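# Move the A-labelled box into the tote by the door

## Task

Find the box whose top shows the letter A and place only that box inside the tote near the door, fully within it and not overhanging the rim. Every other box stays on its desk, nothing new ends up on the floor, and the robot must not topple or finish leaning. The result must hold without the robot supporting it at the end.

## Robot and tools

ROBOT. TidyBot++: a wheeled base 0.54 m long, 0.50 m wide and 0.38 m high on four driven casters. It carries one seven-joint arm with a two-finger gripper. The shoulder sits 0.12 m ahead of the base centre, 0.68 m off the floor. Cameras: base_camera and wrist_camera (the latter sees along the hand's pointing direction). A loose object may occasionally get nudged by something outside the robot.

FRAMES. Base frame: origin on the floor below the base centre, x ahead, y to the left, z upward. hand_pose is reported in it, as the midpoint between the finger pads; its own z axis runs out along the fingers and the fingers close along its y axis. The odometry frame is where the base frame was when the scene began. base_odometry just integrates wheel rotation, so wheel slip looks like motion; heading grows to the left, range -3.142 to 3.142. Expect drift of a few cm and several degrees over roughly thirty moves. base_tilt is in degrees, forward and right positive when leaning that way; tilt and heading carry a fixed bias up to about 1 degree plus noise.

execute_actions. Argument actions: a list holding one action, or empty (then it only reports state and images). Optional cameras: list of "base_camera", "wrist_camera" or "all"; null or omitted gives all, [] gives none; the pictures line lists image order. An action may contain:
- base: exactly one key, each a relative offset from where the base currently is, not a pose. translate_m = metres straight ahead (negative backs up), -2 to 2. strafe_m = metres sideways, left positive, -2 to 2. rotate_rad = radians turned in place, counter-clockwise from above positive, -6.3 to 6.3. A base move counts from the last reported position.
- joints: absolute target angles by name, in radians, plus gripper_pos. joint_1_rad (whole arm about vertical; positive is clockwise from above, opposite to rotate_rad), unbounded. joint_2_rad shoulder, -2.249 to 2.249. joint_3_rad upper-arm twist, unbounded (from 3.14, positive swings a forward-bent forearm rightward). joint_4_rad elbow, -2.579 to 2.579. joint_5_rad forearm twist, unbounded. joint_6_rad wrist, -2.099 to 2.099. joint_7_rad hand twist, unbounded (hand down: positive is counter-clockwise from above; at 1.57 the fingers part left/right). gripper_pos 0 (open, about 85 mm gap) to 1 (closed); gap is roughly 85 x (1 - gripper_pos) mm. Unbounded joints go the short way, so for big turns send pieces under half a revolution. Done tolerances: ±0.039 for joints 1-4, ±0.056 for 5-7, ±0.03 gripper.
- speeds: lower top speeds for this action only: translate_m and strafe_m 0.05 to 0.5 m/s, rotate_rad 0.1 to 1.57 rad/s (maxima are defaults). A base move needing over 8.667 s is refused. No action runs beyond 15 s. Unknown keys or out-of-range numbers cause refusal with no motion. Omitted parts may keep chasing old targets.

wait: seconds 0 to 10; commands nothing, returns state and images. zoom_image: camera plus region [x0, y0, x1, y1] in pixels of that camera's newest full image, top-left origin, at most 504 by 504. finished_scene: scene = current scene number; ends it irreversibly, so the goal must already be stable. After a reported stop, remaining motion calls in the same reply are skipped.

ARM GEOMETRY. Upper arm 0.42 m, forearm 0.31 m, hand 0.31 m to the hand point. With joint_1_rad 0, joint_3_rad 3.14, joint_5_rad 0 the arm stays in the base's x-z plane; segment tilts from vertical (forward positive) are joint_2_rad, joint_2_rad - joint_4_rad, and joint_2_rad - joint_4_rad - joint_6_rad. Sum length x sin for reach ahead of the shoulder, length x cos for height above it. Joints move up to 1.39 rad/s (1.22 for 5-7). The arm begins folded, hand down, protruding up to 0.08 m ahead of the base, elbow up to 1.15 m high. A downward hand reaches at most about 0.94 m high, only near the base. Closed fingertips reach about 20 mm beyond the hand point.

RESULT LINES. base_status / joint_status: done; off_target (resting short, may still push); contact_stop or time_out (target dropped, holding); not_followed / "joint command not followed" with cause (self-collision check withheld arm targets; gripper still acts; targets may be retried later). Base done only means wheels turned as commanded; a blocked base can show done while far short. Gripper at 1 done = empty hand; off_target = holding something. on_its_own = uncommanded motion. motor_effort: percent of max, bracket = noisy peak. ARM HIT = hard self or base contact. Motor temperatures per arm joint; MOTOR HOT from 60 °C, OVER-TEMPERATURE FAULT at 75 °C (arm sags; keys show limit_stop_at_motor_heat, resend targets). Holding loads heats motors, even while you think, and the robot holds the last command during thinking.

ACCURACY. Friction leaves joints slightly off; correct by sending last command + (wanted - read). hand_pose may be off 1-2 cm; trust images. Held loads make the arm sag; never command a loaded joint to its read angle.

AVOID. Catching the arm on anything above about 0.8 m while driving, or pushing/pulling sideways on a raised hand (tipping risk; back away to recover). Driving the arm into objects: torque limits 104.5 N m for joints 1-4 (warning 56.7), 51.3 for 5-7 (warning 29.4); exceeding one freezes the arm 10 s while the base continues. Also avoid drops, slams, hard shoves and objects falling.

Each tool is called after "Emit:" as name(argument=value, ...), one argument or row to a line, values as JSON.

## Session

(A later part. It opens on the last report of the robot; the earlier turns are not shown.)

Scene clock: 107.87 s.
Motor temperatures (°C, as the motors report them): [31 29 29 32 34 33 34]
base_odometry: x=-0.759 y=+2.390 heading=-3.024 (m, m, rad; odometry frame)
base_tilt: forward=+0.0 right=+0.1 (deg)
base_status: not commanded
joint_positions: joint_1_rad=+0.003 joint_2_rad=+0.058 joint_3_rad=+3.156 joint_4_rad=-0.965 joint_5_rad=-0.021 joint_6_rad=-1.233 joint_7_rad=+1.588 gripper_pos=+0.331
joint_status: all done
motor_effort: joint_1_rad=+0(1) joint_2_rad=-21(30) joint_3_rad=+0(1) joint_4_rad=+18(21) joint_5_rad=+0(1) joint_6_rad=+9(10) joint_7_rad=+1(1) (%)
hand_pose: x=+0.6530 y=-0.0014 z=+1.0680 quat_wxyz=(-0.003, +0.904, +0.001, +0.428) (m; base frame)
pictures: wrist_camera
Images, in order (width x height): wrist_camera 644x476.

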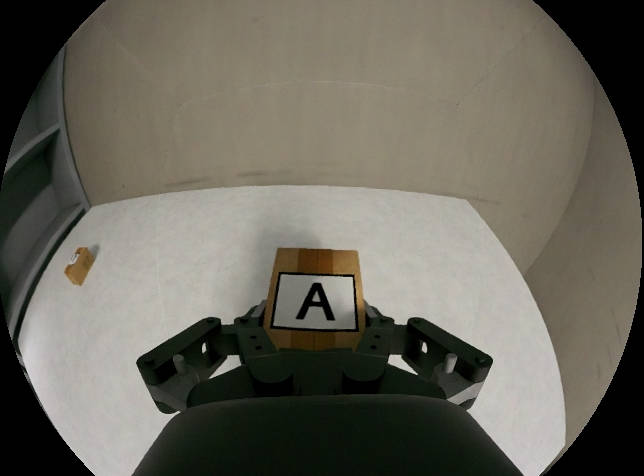

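Emit:
execute_actions(
  actions=[
    {"base":{"translate_m":-2.0},"joints":{"joint_2_rad":-0.35,"joint_4_rad":-1.2,"joint_6_rad":-1.25}},
  ],
  cameras=[],
)

Emit:
execute_actions(
  actions=[
    {"base":{"rotate_rad":1.571},"joints":{"joint_2_rad":-0.35,"joint_4_rad":-2.0,"joint_6_rad":-0.8},"speeds":{"rotate_rad":1.0}},
  ],
)

Scene clock: 117.47 s.
Motor temperatures (°C, as the motors report them): [31 29 29 32 34 33 34]
base_odometry: x=+1.227 y=+2.626 heading=-3.023 (m, m, rad; odometry frame)
base_tilt: forward=-0.1 right=+0.2 (deg)
base_status: done
joint_positions: joint_1_rad=+0.004 joint_2_rad=-0.341 joint_3_rad=+3.156 joint_4_rad=-1.186 joint_5_rad=-0.023 joint_6_rad=-1.237 joint_7_rad=+1.588 gripper_pos=+0.331
joint_status: all done
motor_effort: joint_1_rad=+0(2) joint_2_rad=-4(28) joint_3_rad=+0(2) joint_4_rad=+17(20) joint_5_rad=+0(1) joint_6_rad=+10(10) joint_7_rad=+1(1) (%)
hand_pose: x=+0.4852 y=-0.0008 z=+1.1347 quat_wxyz=(-0.005, +0.863, +0.000, +0.505) (m; base frame)
pictures: none
No camera images: the call's "cameras" was empty. Leave "cameras" out to get every camera's image.

Scene clock: 119.97 s.
Motor temperatures (°C, as the motors report them): [31 29 29 32 34 33 34]
base_odometry: x=+1.228 y=+2.626 heading=-1.454 (m, m, rad; odometry frame)
base_tilt: forward=+0.0 right=+0.1 (deg)
base_status: done
joint_positions: joint_1_rad=+0.004 joint_2_rad=-0.341 joint_3_rad=+3.157 joint_4_rad=-1.989 joint_5_rad=-0.023 joint_6_rad=-0.825 joint_7_rad=+1.588 gripper_pos=+0.331
joint_status: all done
motor_effort: joint_1_rad=+0(1) joint_2_rad=-8(10) joint_3_rad=+0(3) joint_4_rad=+20(22) joint_5_rad=+0(2) joint_6_rad=+7(11) joint_7_rad=+1(1) (%)
hand_pose: x=+0.4849 y=-0.0011 z=+0.8100 quat_wxyz=(-0.007, +0.945, -0.006, +0.328) (m; base frame)
pictures: base_camera, wrist_camera
Images, in order (width x height): base_camera 644x364, wrist_camera 644x476.

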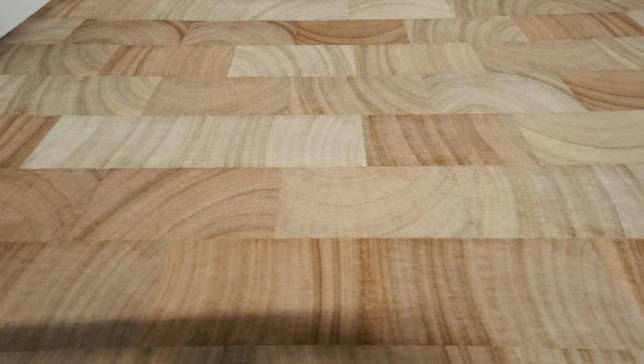

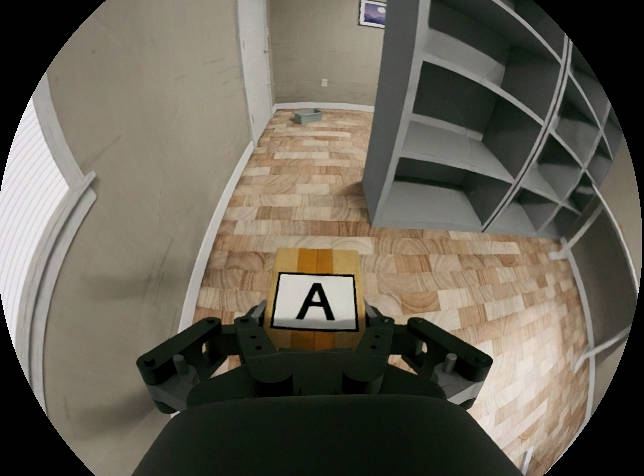

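Emit:
execute_actions(
  actions=[
    {"base":{"strafe_m":0.15}},
  ],
  cameras=[],
)

Emit:
execute_actions(
  actions=[
    {"base":{"translate_m":2.0}},
  ],
)

Scene clock: 122.67 s.
Motor temperatures (°C, as the motors report them): [31 29 29 32 34 33 34]
base_odometry: x=+1.377 y=+2.643 heading=-1.452 (m, m, rad; odometry frame)
base_tilt: forward=+0.0 right=+0.1 (deg)
base_status: done
joint_positions: joint_1_rad=+0.004 joint_2_rad=-0.341 joint_3_rad=+3.158 joint_4_rad=-1.989 joint_5_rad=-0.023 joint_6_rad=-0.825 joint_7_rad=+1.588 gripper_pos=+0.331
joint_status: not commanded
motor_effort: joint_1_rad=+0(1) joint_2_rad=-8(8) joint_3_rad=+0(2) joint_4_rad=+20(20) joint_5_rad=+0(1) joint_6_rad=+8(7) joint_7_rad=+1(1) (%)
hand_pose: x=+0.4850 y=-0.0013 z=+0.8100 quat_wxyz=(-0.007, +0.945, -0.007, +0.328) (m; base frame)
pictures: none
No camera images: the call's "cameras" was empty. Leave "cameras" out to get every camera's image.

Scene clock: 128.03 s.
Motor temperatures (°C, as the motors report them): [31 29 29 32 34 33 34]
base_odometry: x=+1.614 y=+0.657 heading=-1.452 (m, m, rad; odometry frame)
base_tilt: forward=+0.0 right=+0.2 (deg)
base_status: done
joint_positions: joint_1_rad=+0.004 joint_2_rad=-0.342 joint_3_rad=+3.158 joint_4_rad=-1.989 joint_5_rad=-0.023 joint_6_rad=-0.820 joint_7_rad=+1.588 gripper_pos=+0.331
joint_status: not commanded
motor_effort: joint_1_rad=+0(1) joint_2_rad=-7(11) joint_3_rad=+0(1) joint_4_rad=+20(21) joint_5_rad=+0(1) joint_6_rad=+8(8) joint_7_rad=+1(1) (%)
hand_pose: x=+0.4859 y=-0.0013 z=+0.8109 quat_wxyz=(-0.007, +0.944, -0.007, +0.331) (m; base frame)
pictures: base_camera, wrist_camera
Images, in order (width x height): base_camera 644x364, wrist_camera 644x476.

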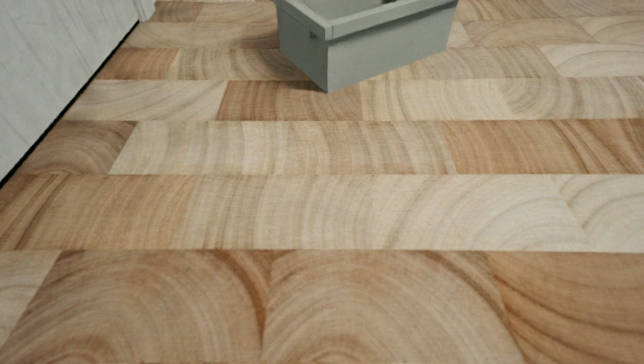

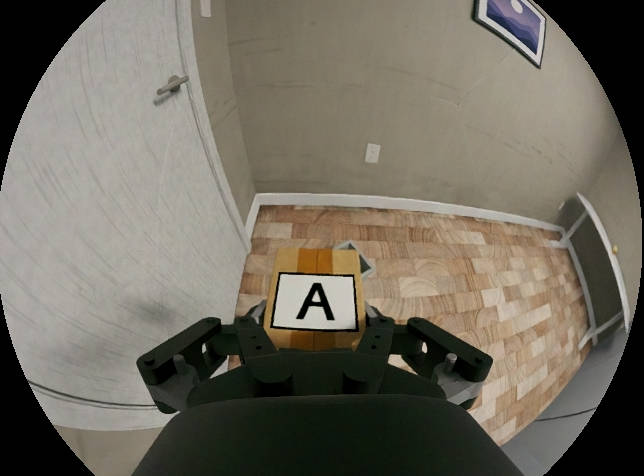

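Emit:
execute_actions(
  actions=[
    {"base":{"translate_m":0.25},"joints":{"joint_2_rad":-0.1,"joint_4_rad":-2.2,"joint_6_rad":-1.04}},
  ],
)

Scene clock: 132.17 s.
Motor temperatures (°C, as the motors report them): [31 29 29 32 34 33 34]
base_odometry: x=+1.644 y=+0.409 heading=-1.452 (m, m, rad; odometry frame)
base_tilt: forward=-0.1 right=+0.1 (deg)
base_status: done
joint_positions: joint_1_rad=+0.004 joint_2_rad=-0.098 joint_3_rad=+3.158 joint_4_rad=-2.189 joint_5_rad=-0.023 joint_6_rad=-1.019 joint_7_rad=+1.588 gripper_pos=+0.331
joint_status: all done
motor_effort: joint_1_rad=+0(1) joint_2_rad=-10(15) joint_3_rad=+0(1) joint_4_rad=+15(20) joint_5_rad=+1(1) joint_6_rad=+2(7) joint_7_rad=+1(1) (%)
hand_pose: x=+0.3610 y=+0.0026 z=+0.6333 quat_wxyz=(-0.010, +1.000, -0.008, +0.016) (m; base frame)
pictures: base_camera, wrist_camera
Images, in order (width x height): base_camera 644x364, wrist_camera 644x476.

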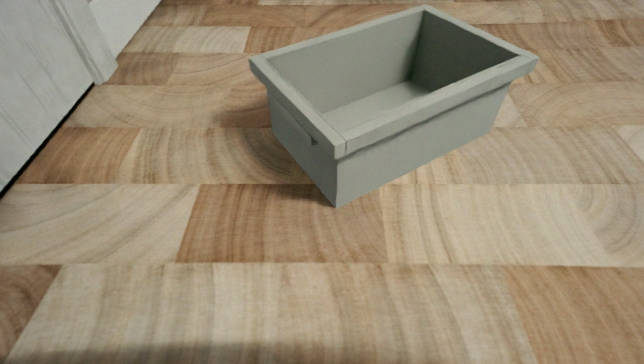

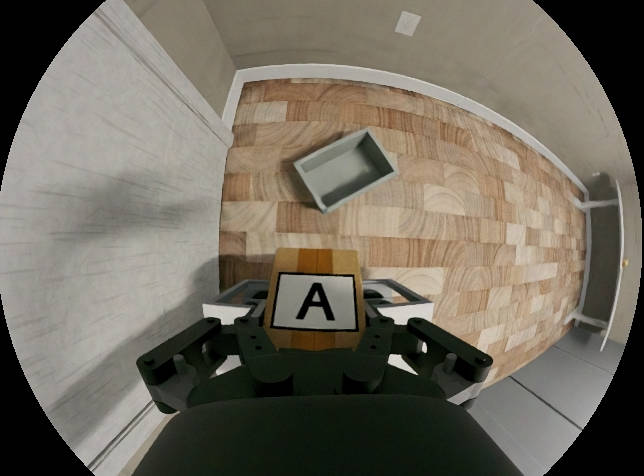

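Emit:
execute_actions(
  actions=[
    {"base":{"rotate_rad":0.55}},
  ],
  cameras=[],
)

Emit:
execute_actions(
  actions=[
    {"base":{"strafe_m":-0.44}},
  ],
)

Scene clock: 142.53 s.
Motor temperatures (°C, as the motors report them): [31 29 29 32 34 33 34]
base_odometry: x=+1.644 y=+0.409 heading=-0.903 (m, m, rad; odometry frame)
base_tilt: forward=-0.1 right=+0.1 (deg)
base_status: done
joint_positions: joint_1_rad=+0.005 joint_2_rad=-0.098 joint_3_rad=+3.158 joint_4_rad=-2.189 joint_5_rad=-0.023 joint_6_rad=-1.019 joint_7_rad=+1.588 gripper_pos=+0.331
joint_status: not commanded
motor_effort: joint_1_rad=+0(1) joint_2_rad=-11(12) joint_3_rad=+0(1) joint_4_rad=+14(14) joint_5_rad=+0(0) joint_6_rad=+2(2) joint_7_rad=+1(1) (%)
hand_pose: x=+0.3609 y=+0.0025 z=+0.6333 quat_wxyz=(-0.010, +1.000, -0.008, +0.016) (m; base frame)
pictures: none
No camera images: the call's "cameras" was empty. Leave "cameras" out to get every camera's image.

Scene clock: 144.77 s.
Motor temperatures (°C, as the motors report them): [31 29 29 32 34 33 34]
base_odometry: x=+1.299 y=+0.136 heading=-0.902 (m, m, rad; odometry frame)
base_tilt: forward=+0.0 right=+0.2 (deg)
base_status: done
joint_positions: joint_1_rad=+0.006 joint_2_rad=-0.098 joint_3_rad=+3.159 joint_4_rad=-2.189 joint_5_rad=-0.023 joint_6_rad=-1.019 joint_7_rad=+1.588 gripper_pos=+0.331
joint_status: not commanded
motor_effort: joint_1_rad=-1(1) joint_2_rad=-11(11) joint_3_rad=+0(1) joint_4_rad=+14(14) joint_5_rad=+0(1) joint_6_rad=+3(3) joint_7_rad=+1(1) (%)
hand_pose: x=+0.3609 y=+0.0021 z=+0.6333 quat_wxyz=(-0.010, +1.000, -0.009, +0.016) (m; base frame)
pictures: base_camera, wrist_camera
Images, in order (width x height): base_camera 644x364, wrist_camera 644x476.

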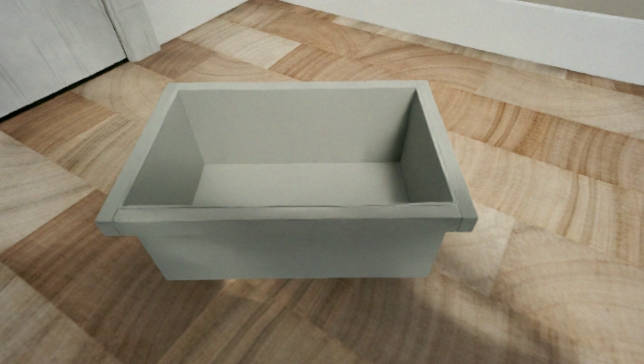

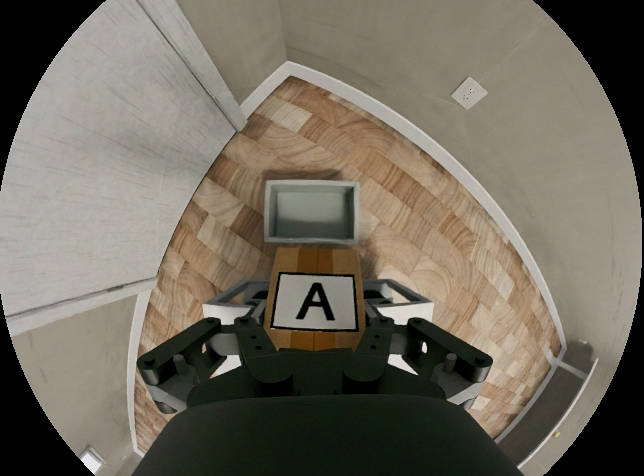

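Emit:
execute_actions(
  actions=[
    {"joints":{"joint_2_rad":1.247,"joint_4_rad":-2.31,"joint_6_rad":0.87}},
  ],
)

Scene clock: 149.67 s.
Motor temperatures (°C, as the motors report them): [31 29 29 32 34 33 34]
base_odometry: x=+1.299 y=+0.136 heading=-0.902 (m, m, rad; odometry frame)
base_tilt: forward=+0.0 right=+0.2 (deg)
base_status: not commanded
joint_positions: joint_1_rad=+0.006 joint_2_rad=+1.234 joint_3_rad=+3.159 joint_4_rad=-2.289 joint_5_rad=-0.023 joint_6_rad=+0.847 joint_7_rad=+1.588 gripper_pos=+0.331
joint_status: all done
motor_effort: joint_1_rad=+0(0) joint_2_rad=-33(34) joint_3_rad=-1(1) joint_4_rad=-4(15) joint_5_rad=+0(0) joint_6_rad=+6(6) joint_7_rad=+1(1) (%)
hand_pose: x=+0.5385 y=-0.0158 z=+0.2508 quat_wxyz=(+0.018, +0.973, -0.005, +0.230) (m; base frame)
pictures: base_camera, wrist_camera
Images, in order (width x height): base_camera 644x364, wrist_camera 644x476.

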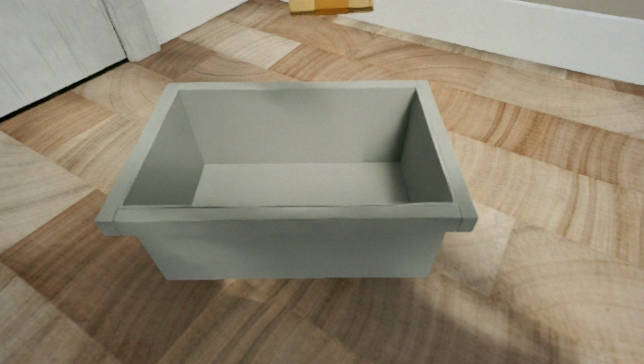

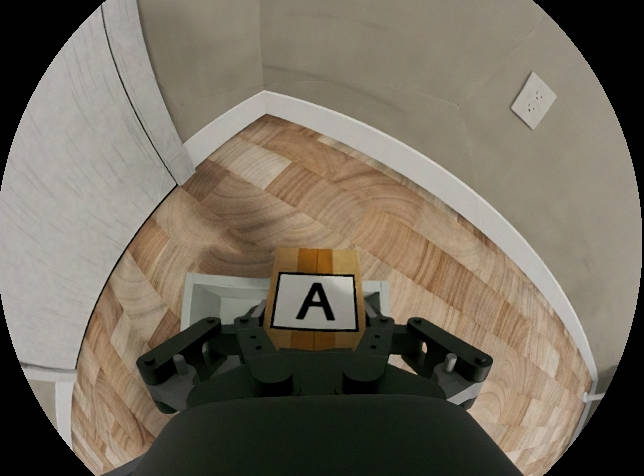

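Emit:
execute_actions(
  actions=[
    {"joints":{"joint_1_rad":-0.1,"joint_2_rad":1.48,"joint_4_rad":-2.165,"joint_6_rad":0.96}},
  ],
)

Scene clock: 152.50 s.
Motor temperatures (°C, as the motors report them): [31 29 29 32 34 33 34]
base_odometry: x=+1.299 y=+0.136 heading=-0.902 (m, m, rad; odometry frame)
base_tilt: forward=+0.0 right=+0.1 (deg)
base_status: not commanded
joint_positions: joint_1_rad=-0.091 joint_2_rad=+1.473 joint_3_rad=+3.159 joint_4_rad=-2.184 joint_5_rad=-0.023 joint_6_rad=+0.936 joint_7_rad=+1.588 gripper_pos=+0.331
joint_status: all done
motor_effort: joint_1_rad=+0(0) joint_2_rad=-33(35) joint_3_rad=-1(1) joint_4_rad=-7(7) joint_5_rad=+0(0) joint_6_rad=+6(7) joint_7_rad=+1(1) (%)
hand_pose: x=+0.5095 y=+0.0219 z=+0.1651 quat_wxyz=(+0.008, +0.977, +0.045, +0.209) (m; base frame)
pictures: base_camera, wrist_camera
Images, in order (width x height): base_camera 644x364, wrist_camera 644x476.

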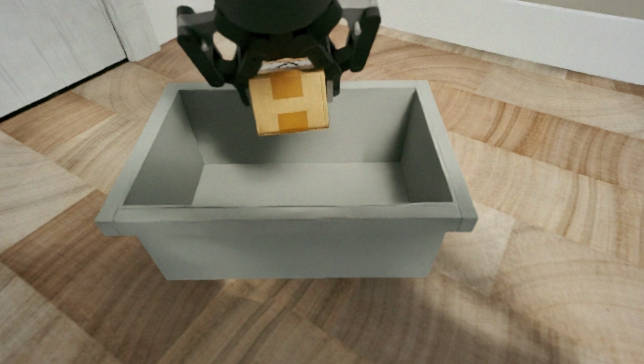

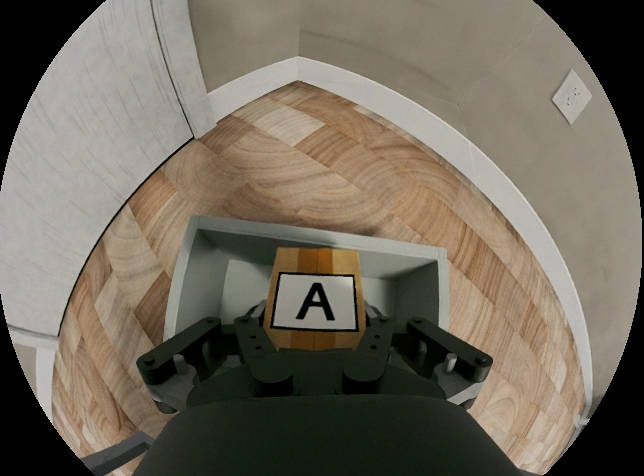

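Emit:
execute_actions(
  actions=[
    {"joints":{"joint_2_rad":1.70,"joint_4_rad":-1.95,"joint_6_rad":0.985}},
  ],
)

Scene clock: 155.60 s.
Motor temperatures (°C, as the motors report them): [31 29 29 32 34 33 34]
base_odometry: x=+1.299 y=+0.136 heading=-0.902 (m, m, rad; odometry frame)
base_tilt: forward=+0.0 right=+0.2 (deg)
base_status: not commanded
joint_positions: joint_1_rad=-0.091 joint_2_rad=+1.696 joint_3_rad=+3.159 joint_4_rad=-1.968 joint_5_rad=-0.023 joint_6_rad=+0.961 joint_7_rad=+1.588 gripper_pos=+0.332
joint_status: all done
motor_effort: joint_1_rad=+0(0) joint_2_rad=-33(35) joint_3_rad=-1(1) joint_4_rad=-6(7) joint_5_rad=+0(0) joint_6_rad=+6(7) joint_7_rad=+1(1) (%)
hand_pose: x=+0.5112 y=+0.0219 z=+0.0750 quat_wxyz=(+0.008, +0.975, +0.047, +0.218) (m; base frame)
pictures: base_camera, wrist_camera
Images, in order (width x height): base_camera 644x364, wrist_camera 644x476.

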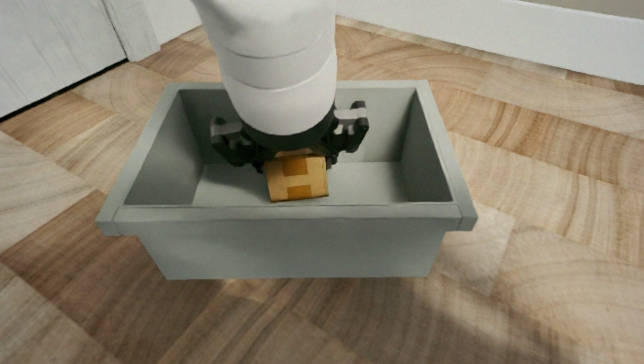

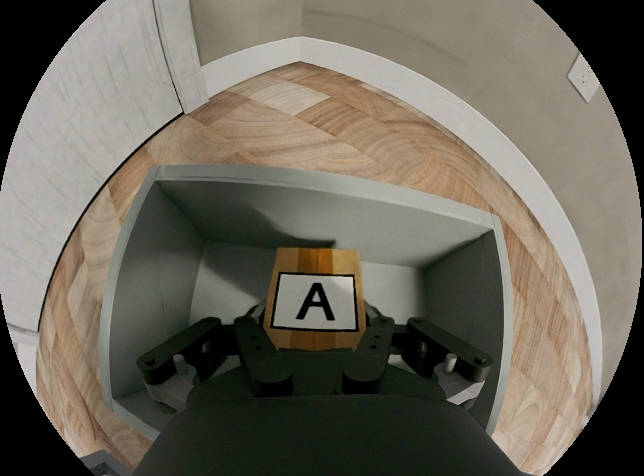

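Emit:
execute_actions(
  actions=[
    {"joints":{"joint_2_rad":1.745,"joint_4_rad":-1.905}},
  ],
  cameras=["base_camera"],
)

Scene clock: 159.73 s.
Motor temperatures (°C, as the motors report them): [31 29 29 32 34 33 34]
base_odometry: x=+1.299 y=+0.136 heading=-0.902 (m, m, rad; odometry frame)
base_tilt: forward=+0.0 right=+0.1 (deg)
base_status: not commanded
joint_positions: joint_1_rad=-0.091 joint_2_rad=+1.732 joint_3_rad=+3.159 joint_4_rad=-1.917 joint_5_rad=-0.023 joint_6_rad=+0.961 joint_7_rad=+1.588 gripper_pos=+0.332
joint_status: all done
motor_effort: joint_1_rad=+0(0) joint_2_rad=-33(34) joint_3_rad=-1(1) joint_4_rad=-6(7) joint_5_rad=+0(0) joint_6_rad=+6(7) joint_7_rad=+1(1) (%)
hand_pose: x=+0.5176 y=+0.0225 z=+0.0599 quat_wxyz=(+0.007, +0.973, +0.047, +0.225) (m; base frame)
pictures: base_camera
Images, in order (width x height): base_camera 644x364.

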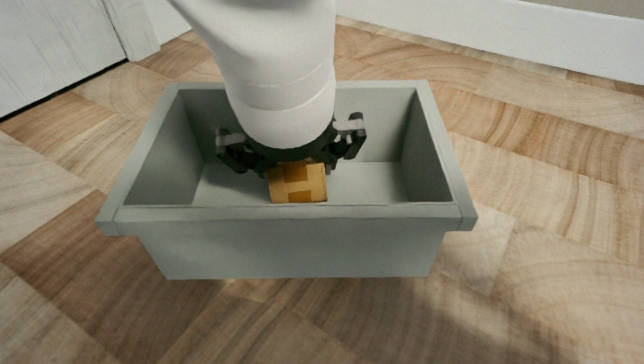

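Emit:
execute_actions(
  actions=[
    {"joints":{"joint_2_rad":1.77,"joint_4_rad":-1.89}},
  ],
  cameras=[],
)

Emit:
execute_actions(
  actions=[
    {"joints":{"gripper_pos":0.1}},
  ],
)

Scene clock: 161.63 s.
Motor temperatures (°C, as the motors report them): [31 29 29 32 34 33 34]
base_odometry: x=+1.299 y=+0.136 heading=-0.902 (m, m, rad; odometry frame)
base_tilt: forward=-0.1 right=+0.1 (deg)
base_status: not commanded
joint_positions: joint_1_rad=-0.091 joint_2_rad=+1.755 joint_3_rad=+3.159 joint_4_rad=-1.904 joint_5_rad=-0.023 joint_6_rad=+0.962 joint_7_rad=+1.588 gripper_pos=+0.332
joint_status: all done
motor_effort: joint_1_rad=+0(0) joint_2_rad=-33(34) joint_3_rad=+0(1) joint_4_rad=-6(7) joint_5_rad=+0(0) joint_6_rad=+7(6) joint_7_rad=+1(1) (%)
hand_pose: x=+0.5101 y=+0.0219 z=+0.0503 quat_wxyz=(+0.007, +0.974, +0.047, +0.220) (m; base frame)
pictures: none
No camera images: the call's "cameras" was empty. Leave "cameras" out to get every camera's image.

Scene clock: 162.67 s.
Motor temperatures (°C, as the motors report them): [31 29 29 32 34 33 34]
base_odometry: x=+1.299 y=+0.136 heading=-0.902 (m, m, rad; odometry frame)
base_tilt: forward=+0.0 right=+0.1 (deg)
base_status: not commanded
joint_positions: joint_1_rad=-0.091 joint_2_rad=+1.755 joint_3_rad=+3.159 joint_4_rad=-1.904 joint_5_rad=-0.023 joint_6_rad=+0.963 joint_7_rad=+1.588 gripper_pos=+0.100
joint_status: all done
motor_effort: joint_1_rad=+0(0) joint_2_rad=-32(33) joint_3_rad=+0(1) joint_4_rad=-6(7) joint_5_rad=+0(0) joint_6_rad=+5(6) joint_7_rad=+1(1) (%)
hand_pose: x=+0.5104 y=+0.0219 z=+0.0505 quat_wxyz=(+0.007, +0.974, +0.047, +0.221) (m; base frame)
pictures: base_camera, wrist_camera
Images, in order (width x height): base_camera 644x364, wrist_camera 644x476.

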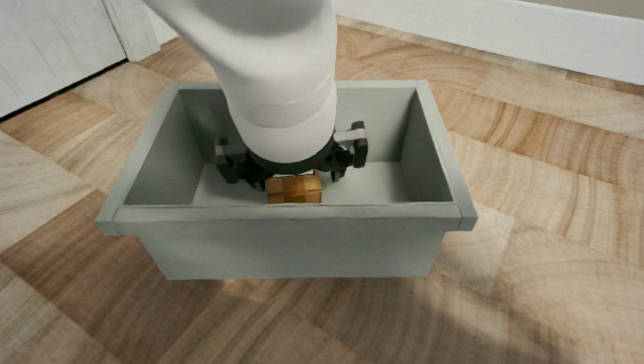

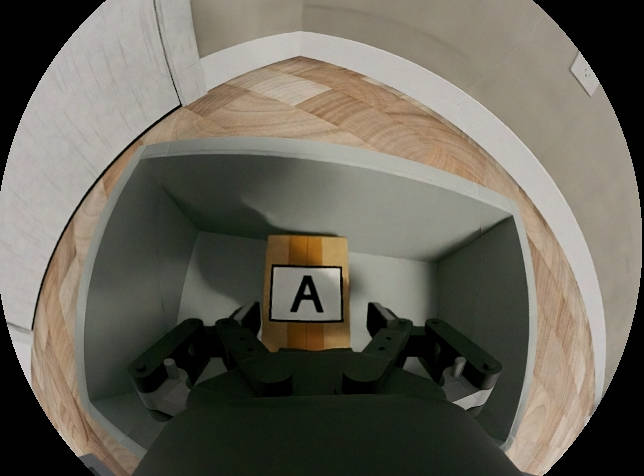

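Emit:
execute_actions(
  actions=[
    {"joints":{"joint_2_rad":1.3,"joint_4_rad":-2.27,"joint_6_rad":0.9}},
  ],
)

Scene clock: 165.10 s.
Motor temperatures (°C, as the motors report them): [31 29 29 32 34 33 34]
base_odometry: x=+1.299 y=+0.136 heading=-0.902 (m, m, rad; odometry frame)
base_tilt: forward=-0.1 right=+0.1 (deg)
base_status: not commanded
joint_positions: joint_1_rad=-0.091 joint_2_rad=+1.317 joint_3_rad=+3.159 joint_4_rad=-2.254 joint_5_rad=-0.023 joint_6_rad=+0.921 joint_7_rad=+1.588 gripper_pos=+0.100
joint_status: all done
motor_effort: joint_1_rad=+0(0) joint_2_rad=-33(35) joint_3_rad=-1(1) joint_4_rad=-5(6) joint_5_rad=+0(0) joint_6_rad=+7(7) joint_7_rad=+1(1) (%)
hand_pose: x=+0.5416 y=+0.0250 z=+0.2270 quat_wxyz=(+0.007, +0.969, +0.043, +0.244) (m; base frame)
pictures: base_camera, wrist_camera
Images, in order (width x height): base_camera 644x364, wrist_camera 644x476.

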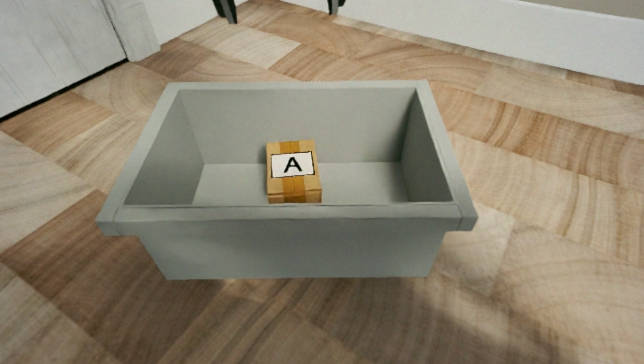

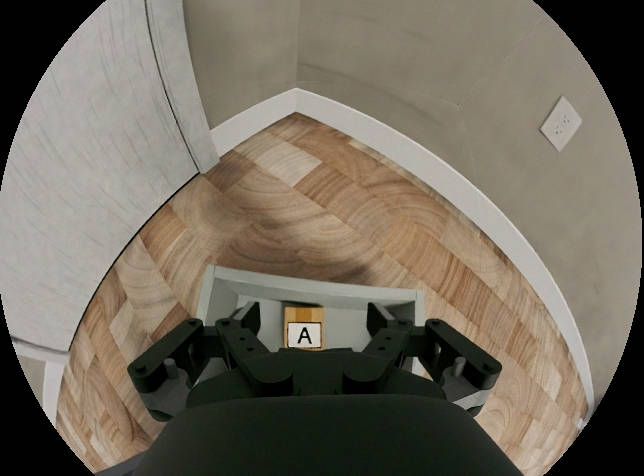

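Emit:
finished_scene(
  scene=1,
)

The scene is finished: the task was done.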